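## Task

The north pallet (toward the -y end of the track) is for route C7 and the south pallet (toward the +y end) is for route E4. Each case carries a route label on its lid or on its track-facing side. Exactly one case on each pallet bears the opposite pallet's code: exchange those two cases so each sits on its correct pallet. Every case must finish lid up, and none may overhang its pallet's edge by more than about a finger's width. A case may rest temporarily on the table next to the track's middle. A case that falls to the floor may be recovered but must end lid up. At the end the tools must have released everything and moved away, and the result must hold without the robot supporting anything. cam_pallet_north views the -y end and cam_pallet_south the +y end, with +y running roughly rightward in both images.

## Robot and tools

Robot: two arms, left_arm and right_arm, each mounted on its own carriage on one shared track along y at x = 0. left_rail carries left_arm and works on the +y half (position_m 0.6 to 3 m); right_rail carries right_arm on the -y half (position_m -3 to -0.6 m). Each arm base sits at x = 0, y = its carriage position, z = 0.04 m, facing +x. Each arm ends in a vacuum tool with four cups in two channels: channel a cups at y = -104.5 mm, channel b at +104.5 mm, each pair at x = -62 and +62 mm from the cup point; cups point along the cup point's +z. Footprint about 227 x 312 mm.

Scene frame (used in results): fixed to the table, z = 0 is the table top, +z up, +x the direction the arms face, +y to their left, y = 0 at the track middle. The table exists from x = 0.50 m outward and only between y = -0.90 and 0.90; beyond that the floor is 0.53 m lower. Arm names do not correspond to image sides.

execute_actions takes {"actions": [...]}, run in order. Each action may contain "rows", "steps", "until", and device keys left_rail / right_rail.
- rows: 1 to 15 rows, each applied for one 1/30 s step. Every row is one list of 16 numbers in [-1, 1] covering both arms: left dx, dy, dz, rx, ry, rz, left suction_a, suction_b, then right dx, dy, dz, rx, ry, rz, suction_a, suction_b. dx..rz are an offset of the cup point target from the cup point's measured pose when the action began (for a call's first action, the last reported pose), expressed in the cup point's own axes, not the scene frame. Each row is relative to that same start, not to the previous row. Scale: 1.0 = 0.6 m or 180 degrees; rx, ry, rz form one rotation vector. Suction values: above 0.01 means on, 0 off; repeat the current values to keep a channel unchanged, since 0 is a real off command.
- steps: 1 to 450 (at least the row count, default 15). After the rows end the arm keeps heading for the last row's target. Per step the target is clipped to 100 mm and 16 degrees from the current pose, and joints are speed-limited, so large moves may fall short; send the remainder next call. Ramp offsets gradually (e.g. +0.01 per row) to avoid jerking a held case.
- until: ends the action early when all listed conditions hold, e.g. {"left_rail": {"position_status": ["!=", "moving"]}}; numbers need a comparison (=, !=, <, <=, >, >=). {"all": {"status": "ended"}} waits until nothing reads moving; {"any": ...} until some running motion ends. It does not halt the arms.
- Rail commands: {"left_rail": {"position_m": p, "speed_m_s": v}} sets an absolute carriage position in metres along the track and a top speed 0.01 to 1 m/s (starts at 1, persists); {"stop": true} alone halts it. Rows never move carriages; a carriage move shifts its arm's tool by the same y. Wait for arrival (within 0.6 mm) before aiming the tool at scene points. Any out-of-range value or unknown name rejects the whole call.
An empty action list just returns state and images.

zoom_image: {"camera": name, "region": [x0, y0, x1, y1]} in image pixels, origin top-left, at most 504x504; returns a finer view. Cameras: cam_high, cam_low, cam_pallet_north, cam_pallet_south (672x504), cam_left_wrist, cam_right_wrist (616x616 fisheye). Use it to read route labels.

finished_scene: {"scene": n} ends scene n (1 or 2) irreversibly and reports success; the next scene's goal arrives in its result.

Results: per-arm cup point position (m) and quaternion wxyz plus velocities in the scene frame (printed position may drift at long reach); Hand target lines; joint positions/velocities (rail, then six joints); wrist force and torque in the tool axes (noisy, offset up to ~10 N, saturate ~200 N, may say no reading); suction_measured_a/b (0 to 1; airtight ≥0.83, cardboard lower, ~1.3 s to settle) and part_present_a/b (on above 0.09, off below 0.07); rail position_m, position_status (moving, done, contact_stop, time_out, stopped, stopped_with_arm, stopped_for_other_arm) and position_answer (taken/not_taken). "pose unreachable" means the clearance check altered or blocked that arm's command; it is stricter while a carriage moves. stopped_for_other_arm: move that arm away from the other, wait ~30 steps, resend. stopped_with_arm: send rows the arm can follow, then resend position_m.

Gripping: switch a channel on and press both its cups fully onto a flat smooth face; an edge, hole or empty cup kills that channel's hold. Cups compress up to ~21 mm. Grip a case near its centre and move slowly, or it may tear off. To place: lower in tiny steps until contact, then in a single action turn both channels off and back straight away. If a cup grabs the table, turn that channel off.

Avoid: torque faults (joint load limits 671, 671, 394, 97.3, 97.3, 97.3 N m) and force faults (400 N on any part), which freeze the arm 10 s; hard contact or pressing between the two arms, including tools, cameras, cups and a case one tool holds; knocking cases off the table or out of the work area; both tools sucking one case at once. Loose objects may occasionally get a small push. The robot holds its last command while you think.

Each tool is called after ">>>" in YAML: its name, and indented under it one key for each argument.

## Session

I'll start by looking at the current state of the scene.

>>> execute_actions:
  actions: []

Scene clock: 0.00 s.
left_arm: end_effector_position=(+0.8493, +2.3854, +0.4403) suction_measured_a=0.00 part_present_a=0 suction_measured_b=0.00 part_present_b=0 end_effector_quat_wxyz=(+0.000, -0.001, +1.000, -0.000) end_effector_velocity=(-0.000, +0.000, +0.000) end_effector_angular_velocity=(-0.000, -0.000, +0.000) | right_arm: end_effector_position=(+0.8510, -1.1030, +0.4409) suction_measured_a=0.00 part_present_a=0 suction_measured_b=0.00 part_present_b=0 end_effector_quat_wxyz=(+0.001, -0.000, +1.000, +0.000) end_effector_velocity=(+0.000, -0.000, -0.000) end_effector_angular_velocity=(+0.000, +0.000, -0.000)
Joint positions: left_arm=[ 2.385 -0.238 -1.499  2.093 -2.165 -1.571  1.332] | right_arm=[-1.105 -0.237 -1.498  2.091 -2.166 -1.57   1.333]
Joint velocities: left_arm=[ 0.  0. -0.  0. -0.  0.  0.] | right_arm=[ 0. -0.  0.  0. -0.  0.  0.]
Wrist force (N, on the end effector, along its own x y z axes, offset not removed): no reading
Wrist torque (N m, same axes, about the end effector's origin, offset not removed): no reading
Hand target (left_arm): +0.849, +2.385, +0.440; +0.000, -0.001, +1.000, -0.000
Hand target (right_arm): +0.851, -1.103, +0.441; +0.001, -0.000, +1.000, +0.000
left_rail: position_m=2.385 position_m_goal=2.385 speed_m_s=1.00 position_status=done position_answer=taken refusals=0
right_rail: position_m=-1.105 position_m_goal=-1.105 speed_m_s=1.00 position_status=done position_answer=taken refusals=0

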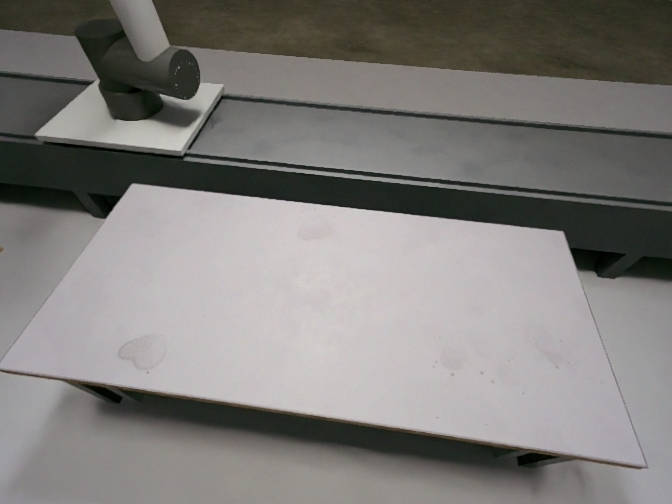

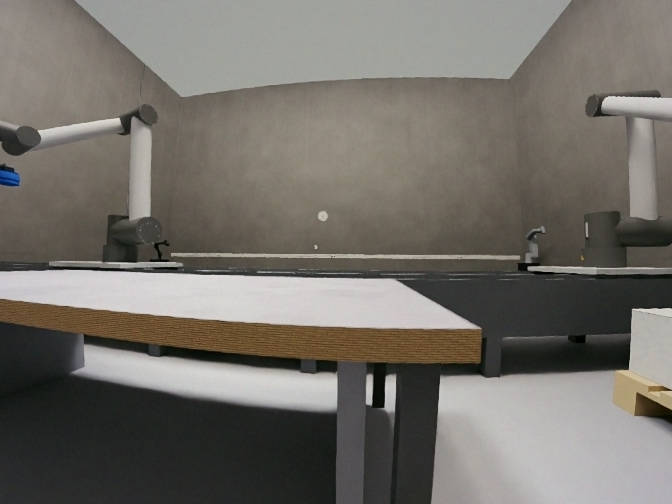

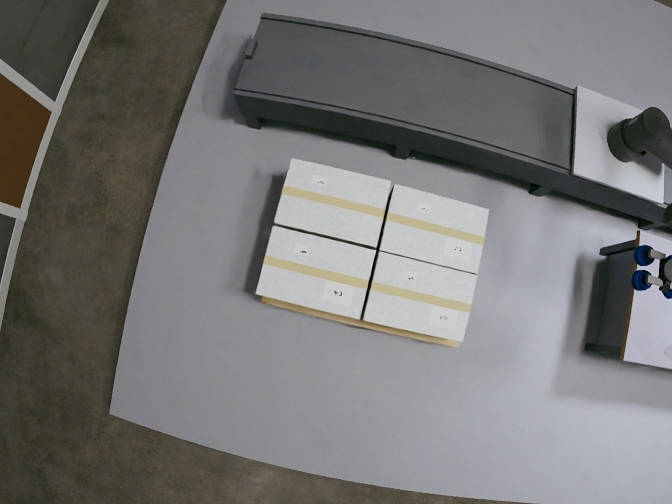

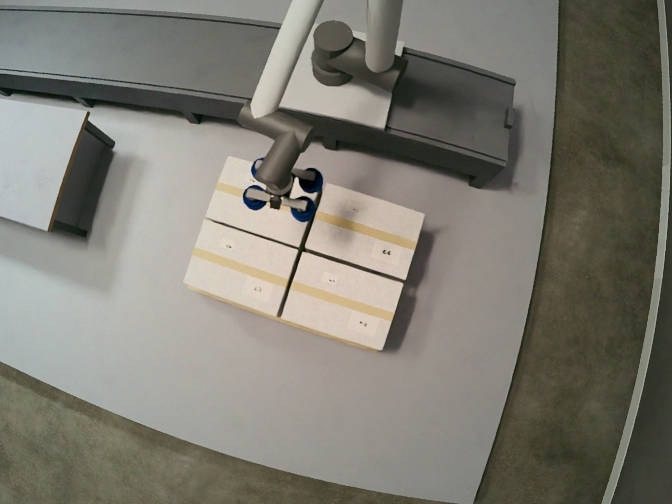

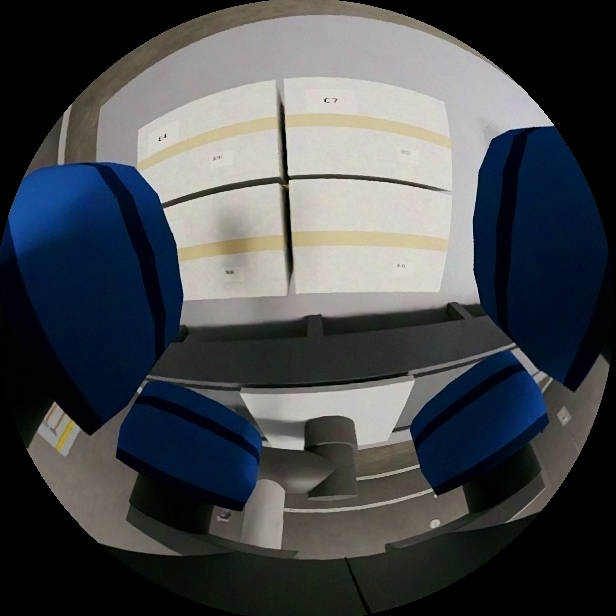

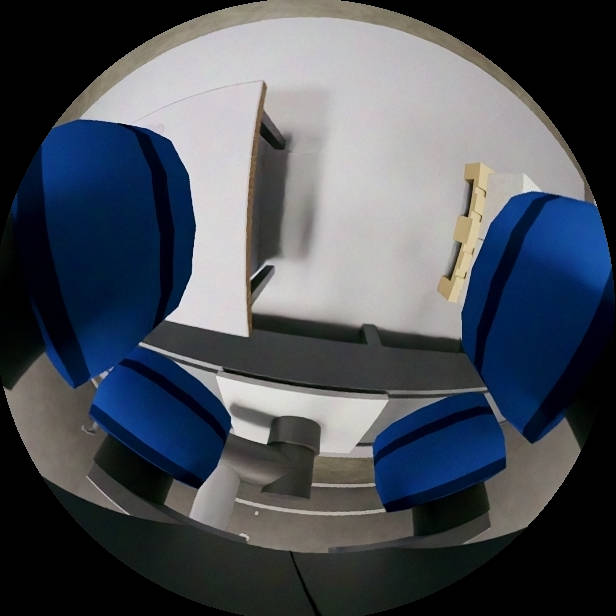

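>>> zoom_image:
  camera: "cam_pallet_north"
  region: [240, 140, 510, 360]

>>> zoom_image:
  camera: "cam_pallet_south"
  region: [170, 140, 440, 360]

>>> zoom_image:
  camera: "cam_left_wrist"
  region: [120, 60, 480, 320]

Region (240, 140, 510, 360) of cam_pallet_north's 672x504 image, scaled by 1.867, with more detail than that image has; it fills the top 411 rows of this view, and the rest is white.

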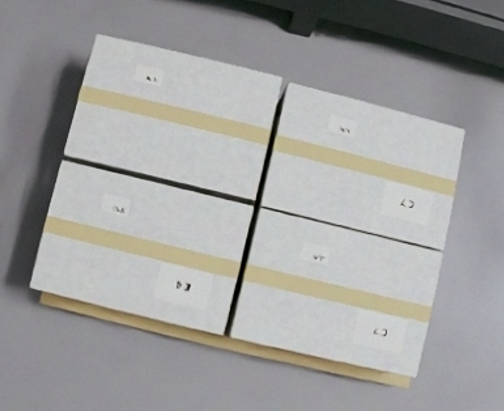

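Region (170, 140, 440, 360) of cam_pallet_south's 672x504 image, scaled by 1.867, with more detail than that image has; it fills the top 411 rows of this view, and the rest is white.

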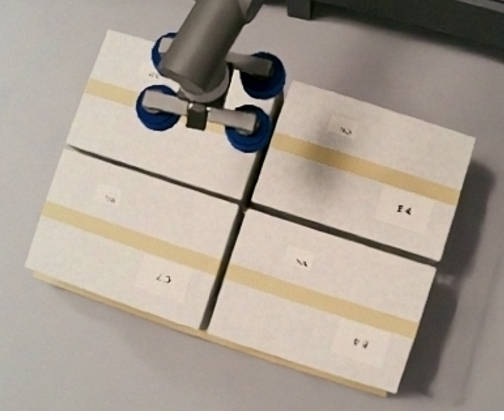

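Region (120, 60, 480, 320) of cam_left_wrist's 616x616 image, scaled by 1.400, with more detail than that image has.

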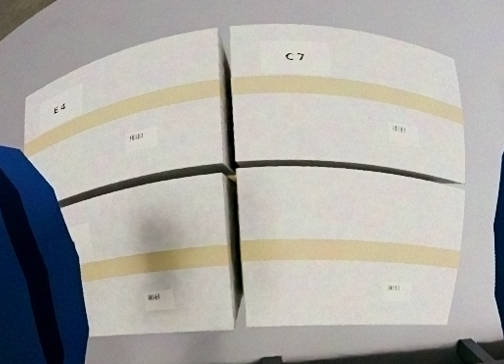

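>>> zoom_image:
  camera: "cam_pallet_north"
  region: [250, 215, 390, 330]

>>> zoom_image:
  camera: "cam_pallet_north"
  region: [360, 180, 500, 355]

>>> zoom_image:
  camera: "cam_pallet_south"
  region: [175, 210, 315, 325]

>>> zoom_image:
  camera: "cam_pallet_south"
  region: [280, 180, 430, 360]

Region (250, 215, 390, 330) of cam_pallet_north's 672x504 image, scaled by 3.600, with more detail than that image has; it fills the top 414 rows of this view, and the rest is white.

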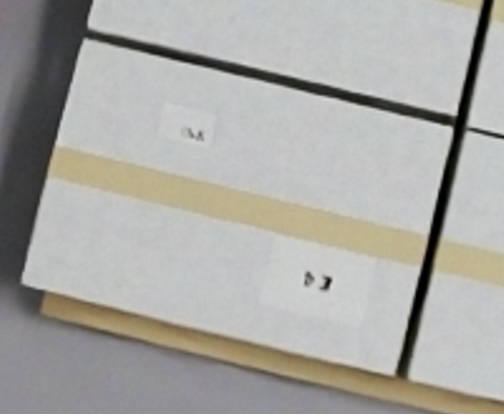

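Region (360, 180, 500, 355) of cam_pallet_north's 672x504 image, scaled by 2.880, with more detail than that image has; it fills the left 403 columns of this view, and the rest is white.

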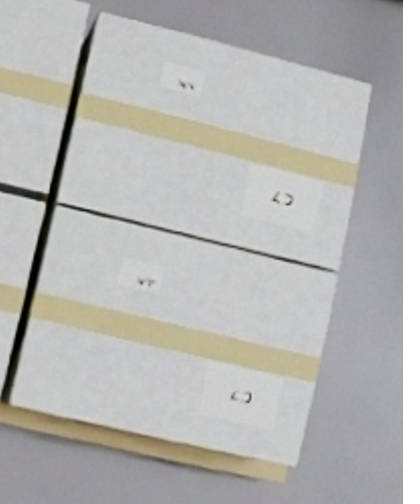

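Region (175, 210, 315, 325) of cam_pallet_south's 672x504 image, scaled by 3.600, with more detail than that image has; it fills the top 414 rows of this view, and the rest is white.

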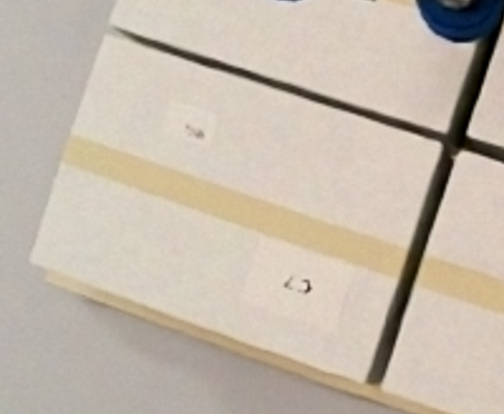

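Region (280, 180, 430, 360) of cam_pallet_south's 672x504 image, scaled by 2.800, with more detail than that image has.

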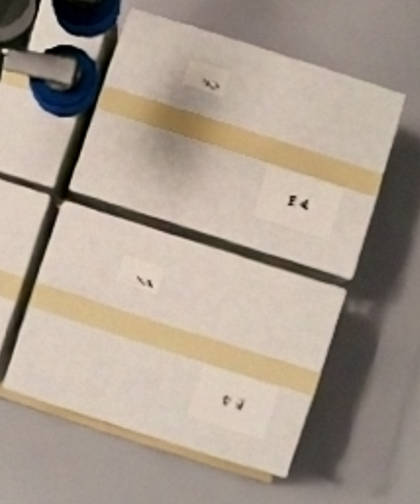

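>>> zoom_image:
  camera: "cam_right_wrist"
  region: [150, 250, 450, 520]

>>> zoom_image:
  camera: "cam_right_wrist"
  region: [130, 60, 330, 260]

>>> zoom_image:
  camera: "cam_right_wrist"
  region: [400, 140, 580, 320]

>>> zoom_image:
  camera: "cam_low"
  region: [520, 250, 672, 450]

Region (150, 250, 450, 520) of cam_right_wrist's 616x616 image, scaled by 1.680, with more detail than that image has; it fills the top 454 rows of this view, and the rest is white.

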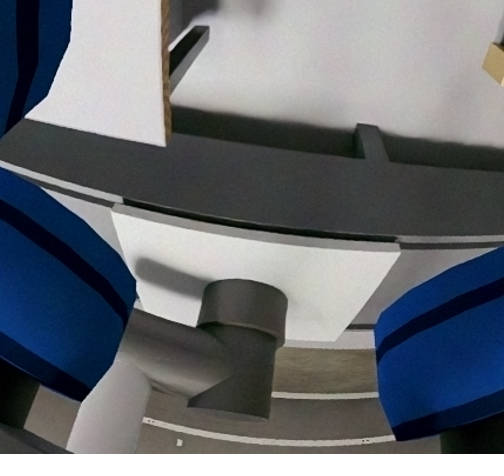

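Region (130, 60, 330, 260) of cam_right_wrist's 616x616 image, scaled by 2.520, with more detail than that image has.

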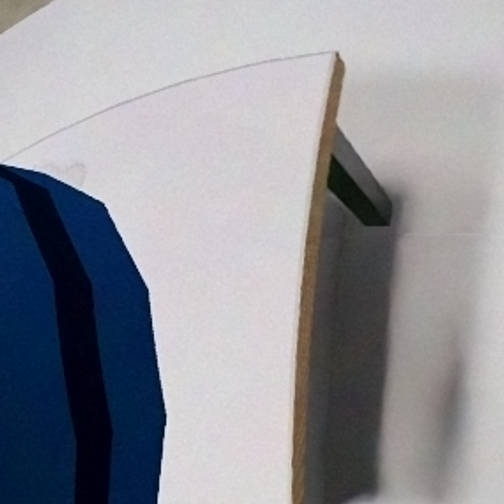

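Region (400, 140, 580, 320) of cam_right_wrist's 616x616 image, scaled by 2.800, with more detail than that image has.

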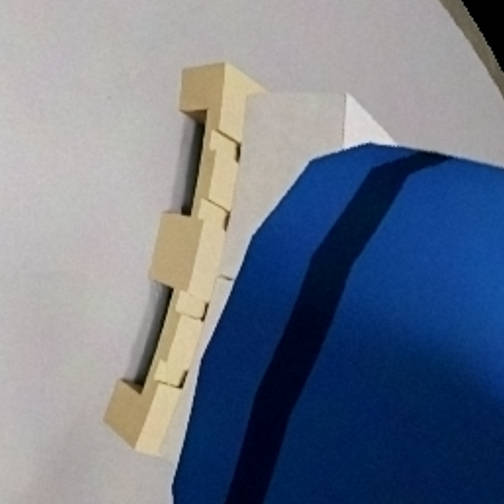

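Region (520, 250, 672, 450) of cam_low's 672x504 image, scaled by 2.520, with more detail than that image has; it fills the left 383 columns of this view, and the rest is white.

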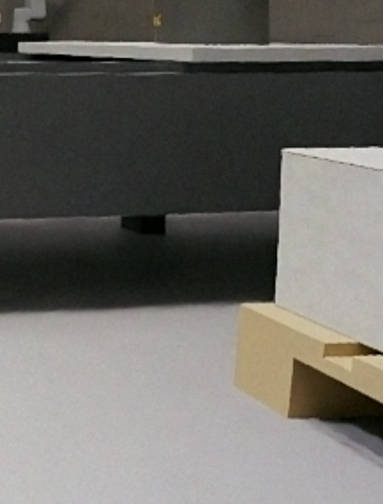

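>>> zoom_image:
  camera: "cam_right_wrist"
  region: [230, 250, 330, 350]

>>> zoom_image:
  camera: "cam_right_wrist"
  region: [230, 70, 330, 170]

>>> zoom_image:
  camera: "cam_right_wrist"
  region: [320, 310, 420, 410]

>>> zoom_image:
  camera: "cam_right_wrist"
  region: [190, 340, 290, 440]

Region (230, 250, 330, 350) of cam_right_wrist's 616x616 image, scaled by 5.040, with more detail than that image has.

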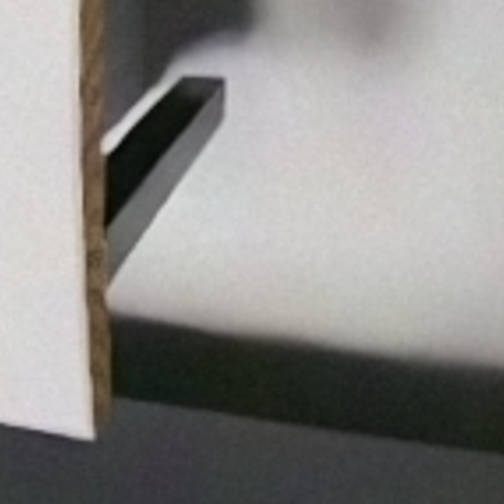

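Region (230, 70, 330, 170) of cam_right_wrist's 616x616 image, scaled by 5.040, with more detail than that image has.

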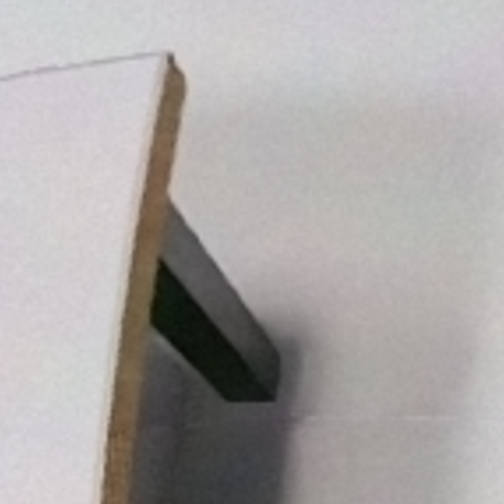

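Region (320, 310, 420, 410) of cam_right_wrist's 616x616 image, scaled by 5.040, with more detail than that image has.

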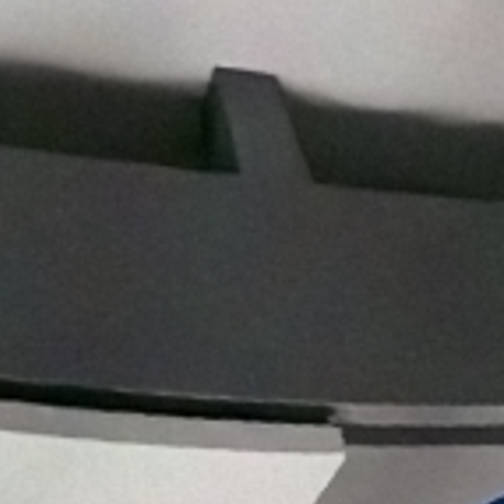

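Region (190, 340, 290, 440) of cam_right_wrist's 616x616 image, scaled by 5.040, with more detail than that image has.

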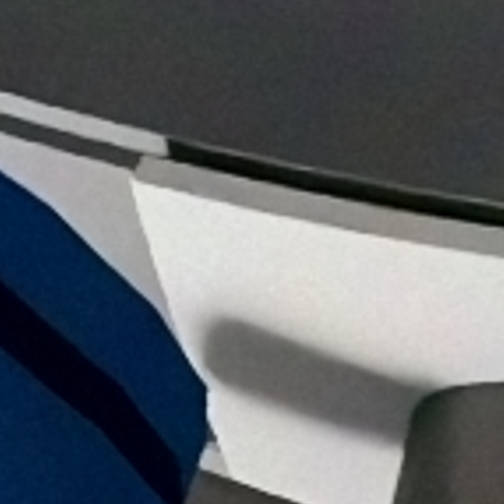

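>>> zoom_image:
  camera: "cam_left_wrist"
  region: [220, 290, 340, 410]

>>> zoom_image:
  camera: "cam_left_wrist"
  region: [370, 270, 490, 390]

>>> zoom_image:
  camera: "cam_left_wrist"
  region: [260, 65, 390, 195]

>>> zoom_image:
  camera: "cam_left_wrist"
  region: [350, 75, 480, 205]

Region (220, 290, 340, 410) of cam_left_wrist's 616x616 image, scaled by 4.200, with more detail than that image has.

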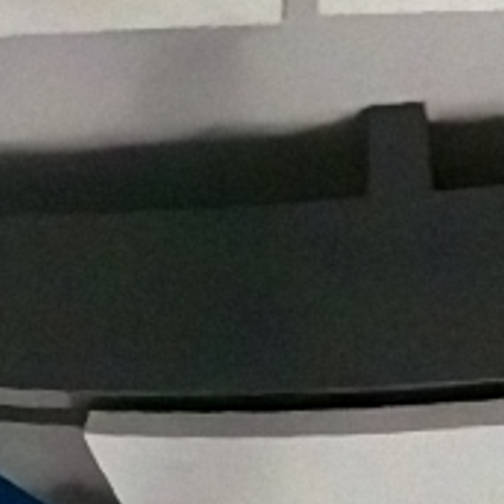

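Region (370, 270, 490, 390) of cam_left_wrist's 616x616 image, scaled by 4.200, with more detail than that image has.

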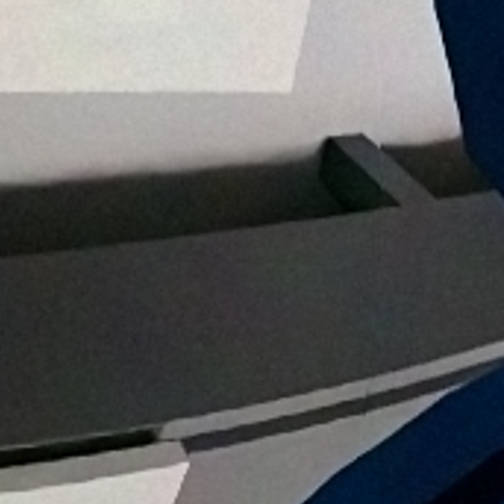

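Region (260, 65, 390, 195) of cam_left_wrist's 616x616 image, scaled by 3.877, with more detail than that image has.

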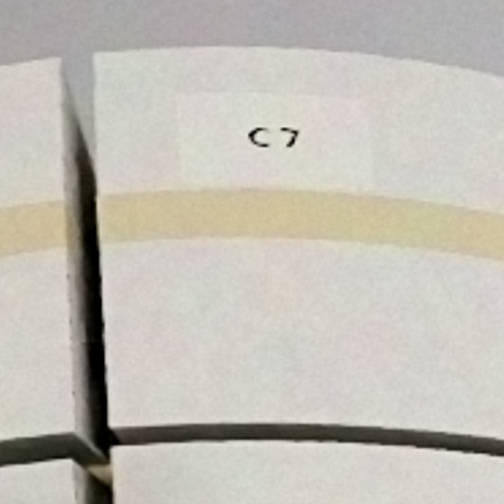

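Region (350, 75, 480, 205) of cam_left_wrist's 616x616 image, scaled by 3.877, with more detail than that image has.

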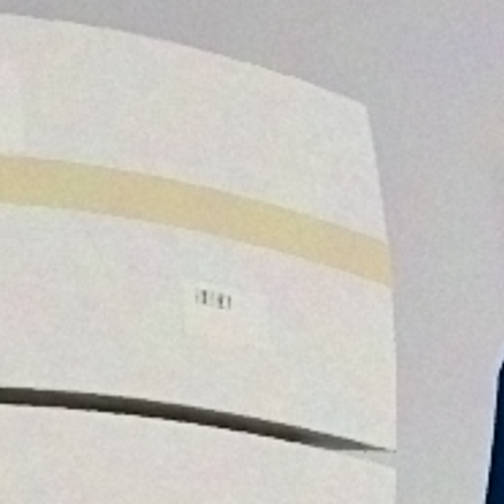

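>>> zoom_image:
  camera: "cam_right_wrist"
  region: [455, 150, 555, 250]

>>> zoom_image:
  camera: "cam_right_wrist"
  region: [420, 220, 520, 320]

Region (455, 150, 555, 250) of cam_right_wrist's 616x616 image, scaled by 5.040, with more detail than that image has.

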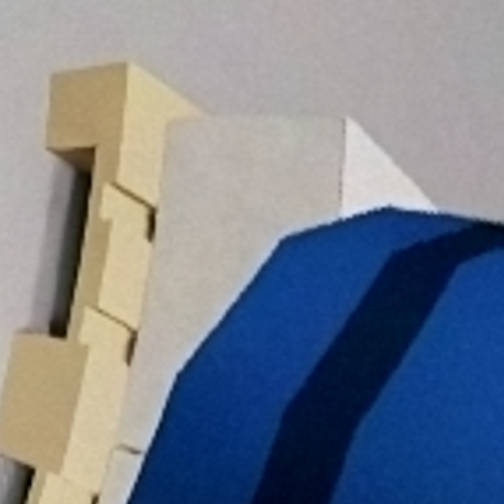

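Region (420, 220, 520, 320) of cam_right_wrist's 616x616 image, scaled by 5.040, with more detail than that image has.

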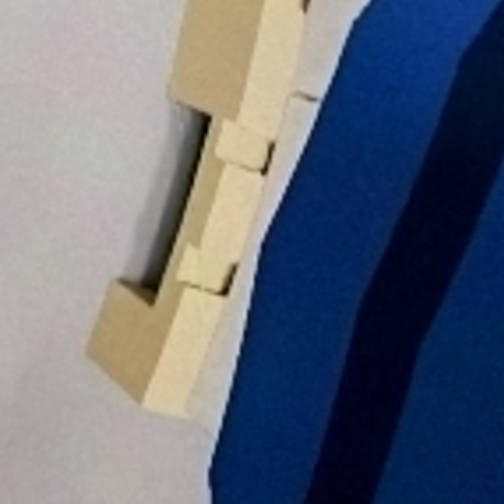

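>>> execute_actions:
  actions:
    - {"left_rail": {"position_m": 2.14, "speed_m_s": 0.5}, "right_rail": {"position_m": -2.77, "speed_m_s": 0.6}, "steps": 1}

Scene clock: 120.03 s.
left_arm: end_effector_position=(+0.8493, +2.3854, +0.4403) suction_measured_a=0.00 part_present_a=0 suction_measured_b=0.00 part_present_b=0 end_effector_quat_wxyz=(+0.000, -0.001, +1.000, -0.000) end_effector_velocity=(-0.000, +0.000, +0.000) end_effector_angular_velocity=(-0.000, -0.000, +0.000) | right_arm: end_effector_position=(+0.8510, -1.1030, +0.4409) suction_measured_a=0.00 part_present_a=0 suction_measured_b=0.00 part_present_b=0 end_effector_quat_wxyz=(+0.001, -0.000, +1.000, +0.000) end_effector_velocity=(+0.000, -0.000, -0.000) end_effector_angular_velocity=(-0.000, +0.000, -0.000)
Joint positions: left_arm=[ 2.385 -0.238 -1.499  2.093 -2.165 -1.571  1.332] | right_arm=[-1.105 -0.237 -1.498  2.091 -2.166 -1.57   1.333]
Joint velocities: left_arm=[ 0.  0. -0.  0. -0.  0. -0.] | right_arm=[ 0. -0.  0. -0. -0. -0.  0.]
Wrist force (N, on the end effector, along its own x y z axes, offset not removed): left_arm=[0.0 -3.7 -3.3] | right_arm=[-0.1 -3.2 -6.8]
Wrist torque (N m, same axes, about the end effector's origin, offset not removed): left_arm=[-0.34 0.25 0.09] | right_arm=[-0.07 0.13 0.41]
Hand target (left_arm): +0.849, +2.383, +0.440; +0.000, -0.001, +1.000, -0.000
Hand target (right_arm): +0.851, -1.105, +0.441; +0.001, -0.000, +1.000, +0.000
left_rail: position_m=2.385 position_m_goal=2.140 speed_m_s=0.50 position_status=moving position_answer=taken refusals=0
right_rail: position_m=-1.105 position_m_goal=-2.770 speed_m_s=0.60 position_status=moving position_answer=taken refusals=0

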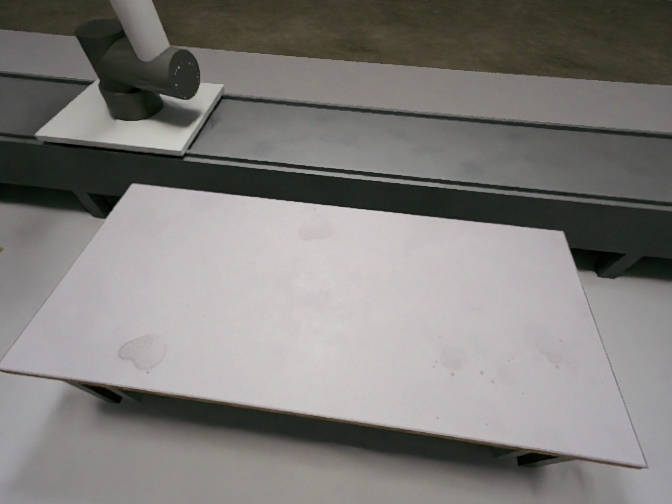

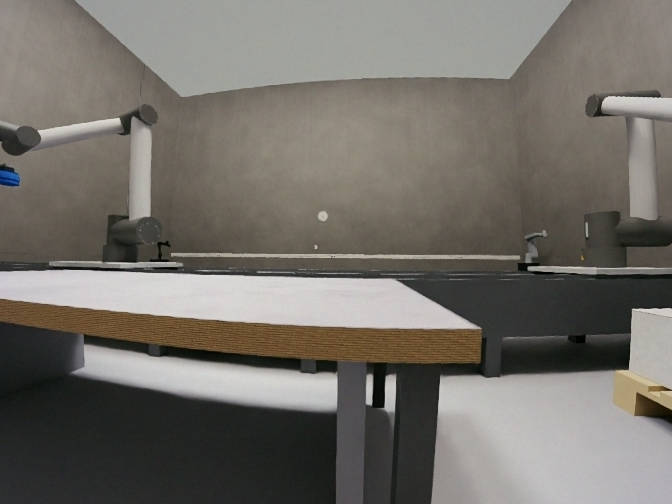

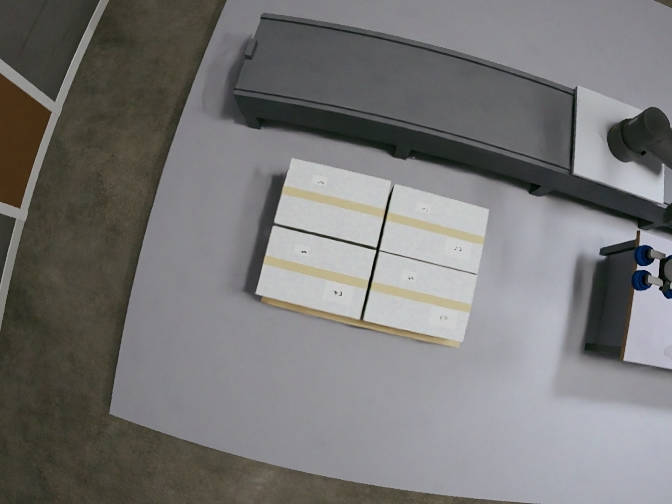

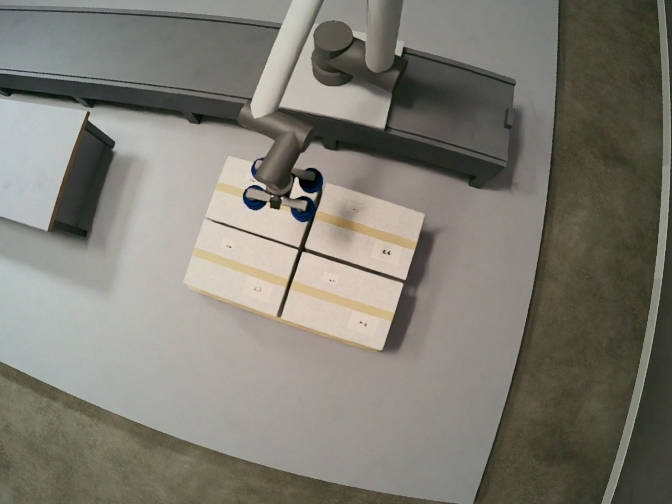

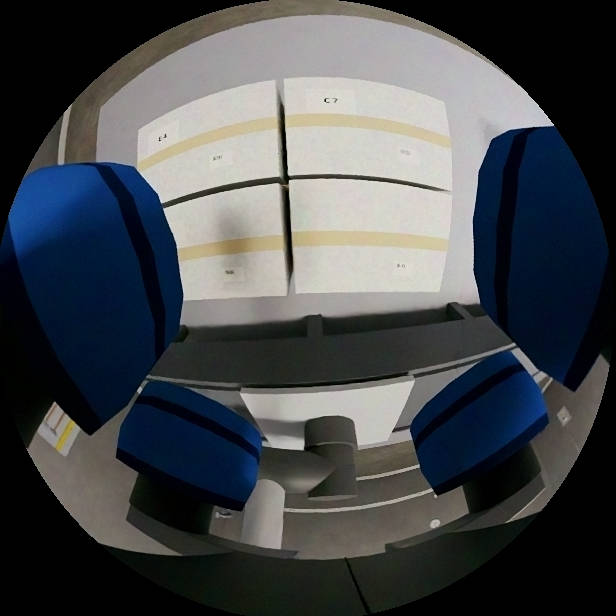

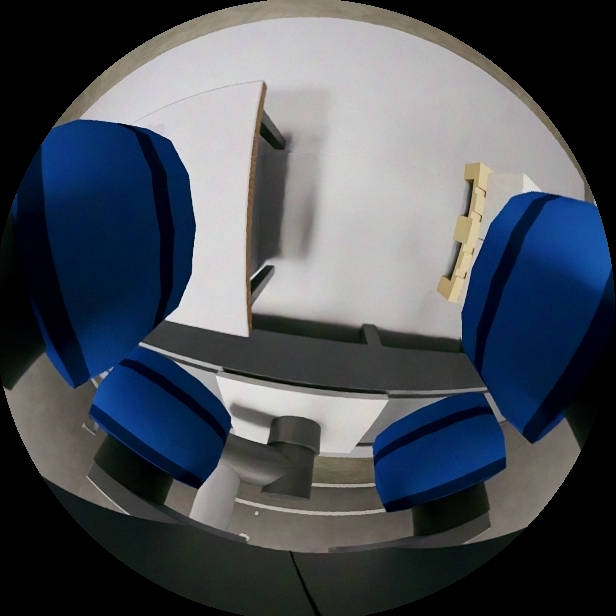

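>>> zoom_image:
  camera: "cam_pallet_north"
  region: [245, 265, 305, 325]

>>> zoom_image:
  camera: "cam_pallet_north"
  region: [335, 285, 395, 345]

>>> zoom_image:
  camera: "cam_pallet_south"
  region: [170, 255, 230, 315]

>>> zoom_image:
  camera: "cam_pallet_south"
  region: [250, 285, 310, 345]

Region (245, 265, 305, 325) of cam_pallet_north's 672x504 image, scaled by 8.400, with more detail than that image has.

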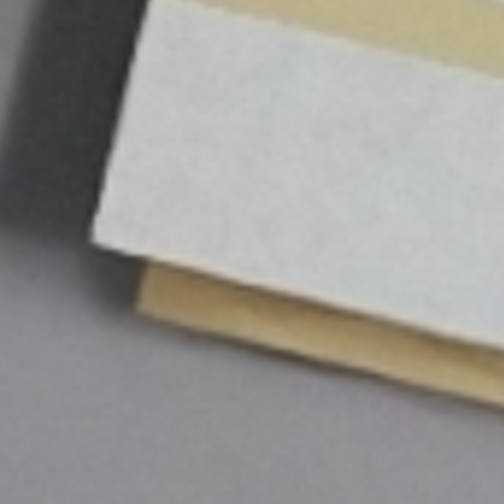

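Region (335, 285, 395, 345) of cam_pallet_north's 672x504 image, scaled by 8.400, with more detail than that image has.

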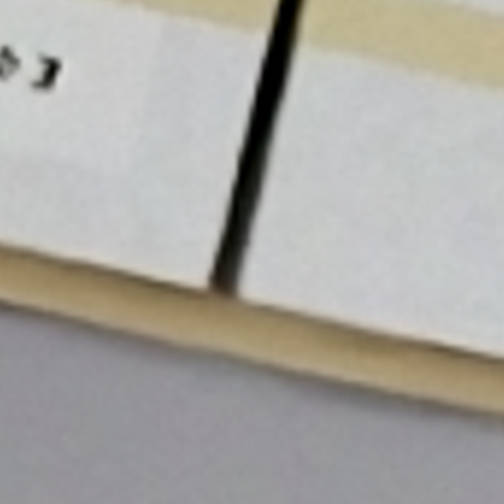

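Region (170, 255, 230, 315) of cam_pallet_south's 672x504 image, scaled by 8.400, with more detail than that image has.

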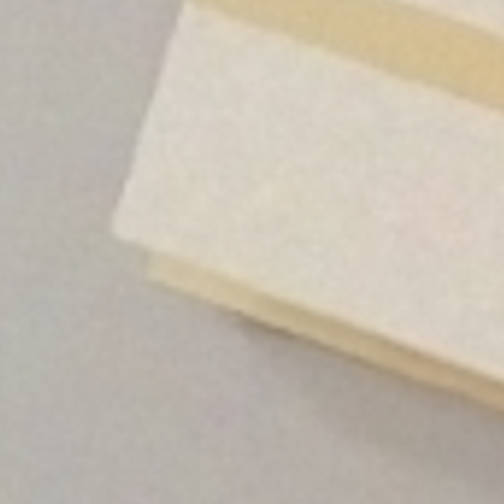

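Region (250, 285, 310, 345) of cam_pallet_south's 672x504 image, scaled by 8.400, with more detail than that image has.

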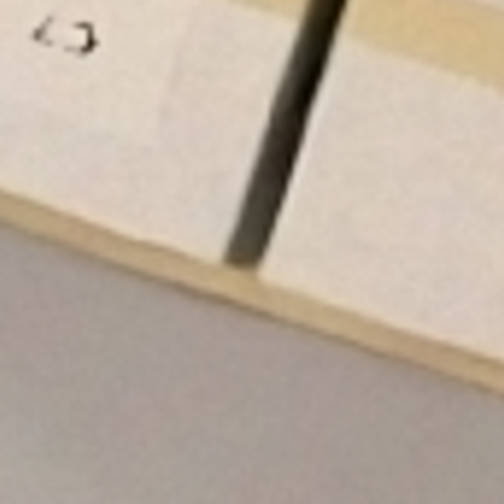

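>>> execute_actions:
  actions: []

Scene clock: 143.23 s.
left_arm: end_effector_position=(+0.8493, +2.1405, +0.4403) suction_measured_a=0.00 part_present_a=0 suction_measured_b=0.00 part_present_b=0 end_effector_quat_wxyz=(+0.000, -0.001, +1.000, -0.000) end_effector_velocity=(-0.000, +0.000, +0.000) end_effector_angular_velocity=(-0.000, -0.000, -0.000) | right_arm: end_effector_position=(+0.8510, -2.7685, +0.4409) suction_measured_a=0.00 part_present_a=0 suction_measured_b=0.00 part_present_b=0 end_effector_quat_wxyz=(+0.001, -0.000, +1.000, +0.000) end_effector_velocity=(+0.000, +0.000, +0.000) end_effector_angular_velocity=(-0.000, -0.000, +0.000)
Joint positions: left_arm=[ 2.14  -0.238 -1.499  2.093 -2.165 -1.571  1.332] | right_arm=[-2.77  -0.237 -1.498  2.091 -2.166 -1.57   1.333]
Joint velocities: left_arm=[ 0.  0. -0.  0. -0. -0.  0.] | right_arm=[ 0.  0.  0. -0.  0. -0.  0.]
Wrist force (N, on the end effector, along its own x y z axes, offset not removed): left_arm=[2.6 -2.7 -4.5] | right_arm=[-0.8 -4.3 -2.7]
Wrist torque (N m, same axes, about the end effector's origin, offset not removed): left_arm=[-0.17 -0.08 -0.05] | right_arm=[-0.21 0.21 0.37]
Hand target (left_arm): +0.849, +2.141, +0.440; +0.000, -0.001, +1.000, -0.000
Hand target (right_arm): +0.851, -2.768, +0.441; +0.001, -0.000, +1.000, +0.000
left_rail: position_m=2.140 position_m_goal=2.140 speed_m_s=0.50 position_status=done position_answer=taken refusals=0
right_rail: position_m=-2.770 position_m_goal=-2.770 speed_m_s=0.60 position_status=done position_answer=taken refusals=0

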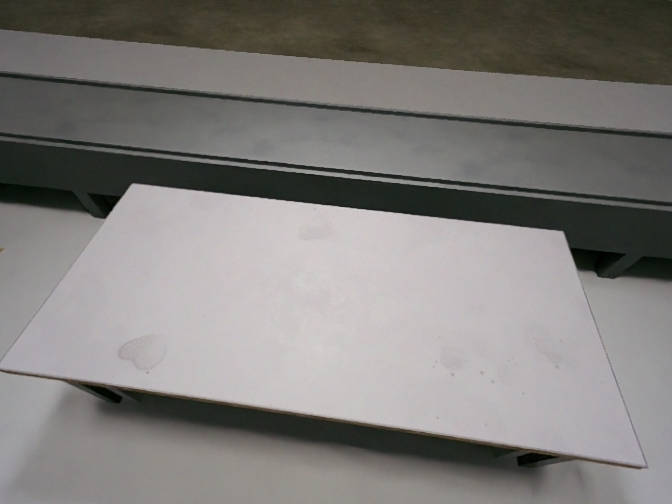

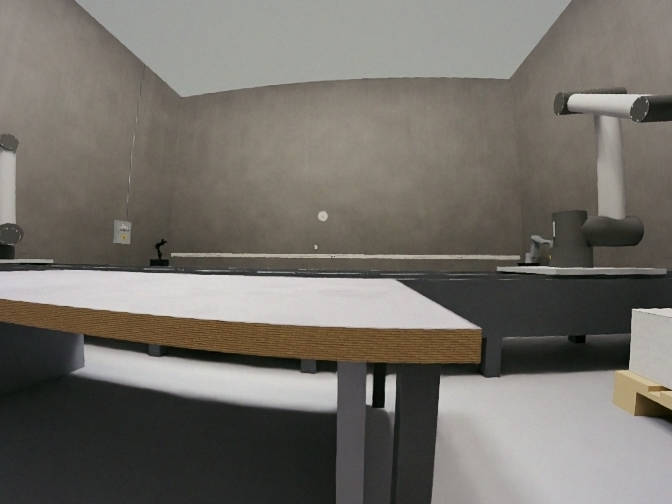

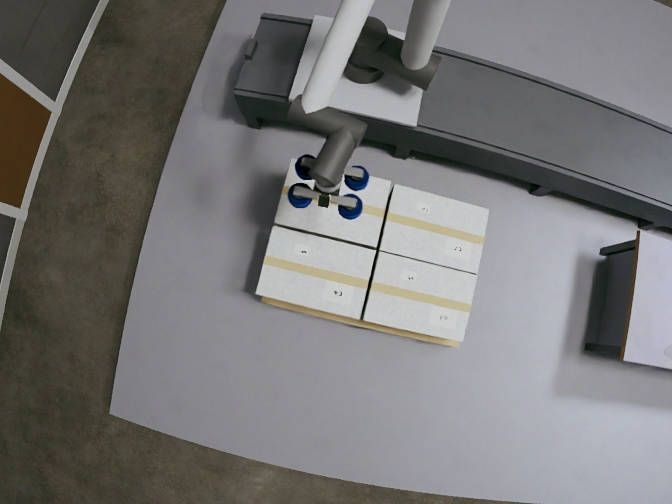

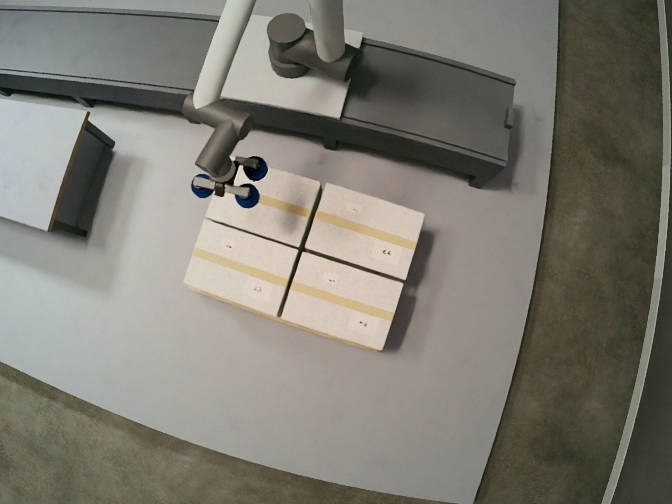

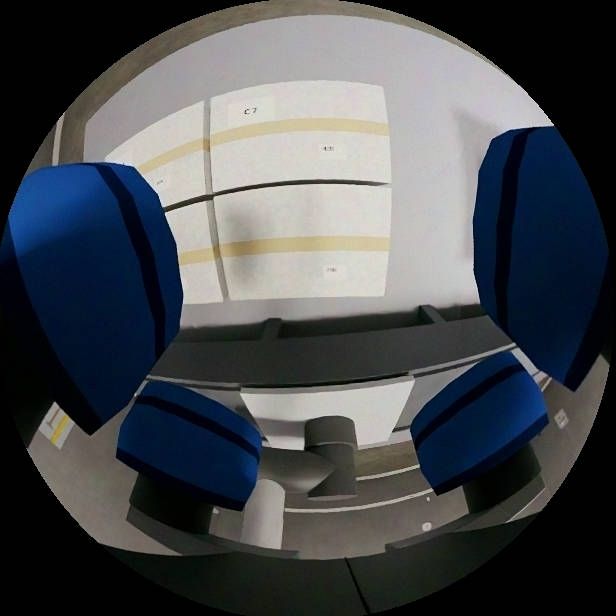

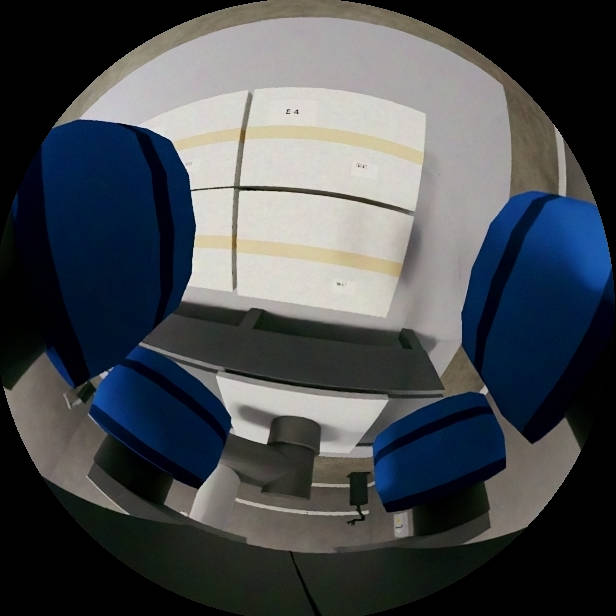

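The carriages travel while I think, so that's free. Now measuring the corners of both target cases.

>>> zoom_image:
  camera: "cam_right_wrist"
  region: [220, 75, 340, 195]

>>> zoom_image:
  camera: "cam_right_wrist"
  region: [330, 100, 450, 220]

>>> zoom_image:
  camera: "cam_left_wrist"
  region: [190, 80, 310, 200]

>>> zoom_image:
  camera: "cam_left_wrist"
  region: [290, 75, 410, 195]

Region (220, 75, 340, 195) of cam_right_wrist's 616x616 image, scaled by 4.200, with more detail than that image has.

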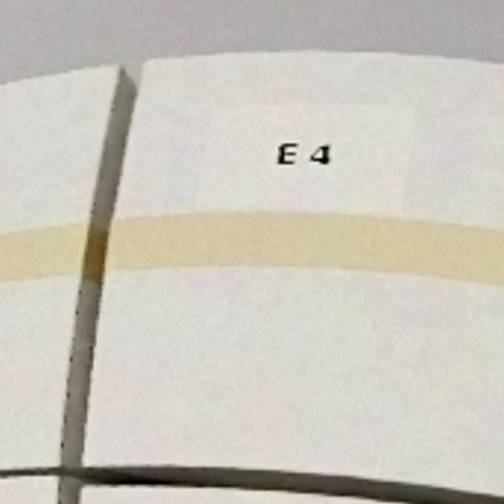

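Region (330, 100, 450, 220) of cam_right_wrist's 616x616 image, scaled by 4.200, with more detail than that image has.

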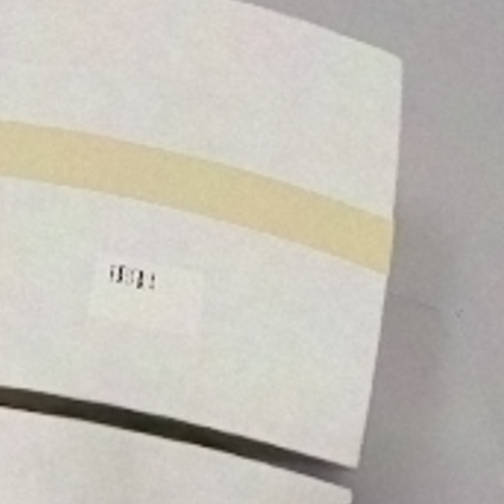

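Region (190, 80, 310, 200) of cam_left_wrist's 616x616 image, scaled by 4.200, with more detail than that image has.

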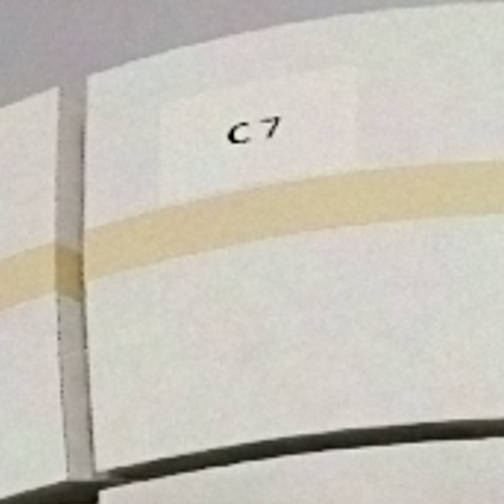

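Region (290, 75, 410, 195) of cam_left_wrist's 616x616 image, scaled by 4.200, with more detail than that image has.

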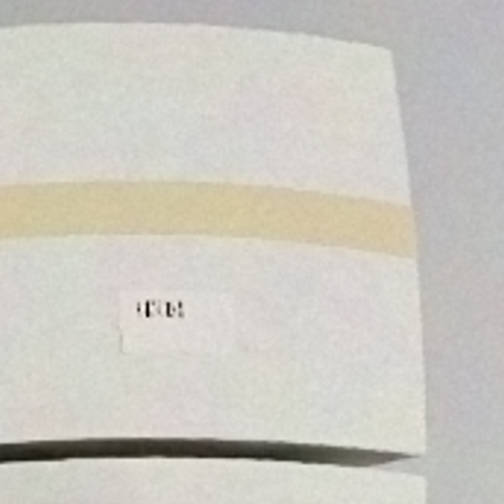

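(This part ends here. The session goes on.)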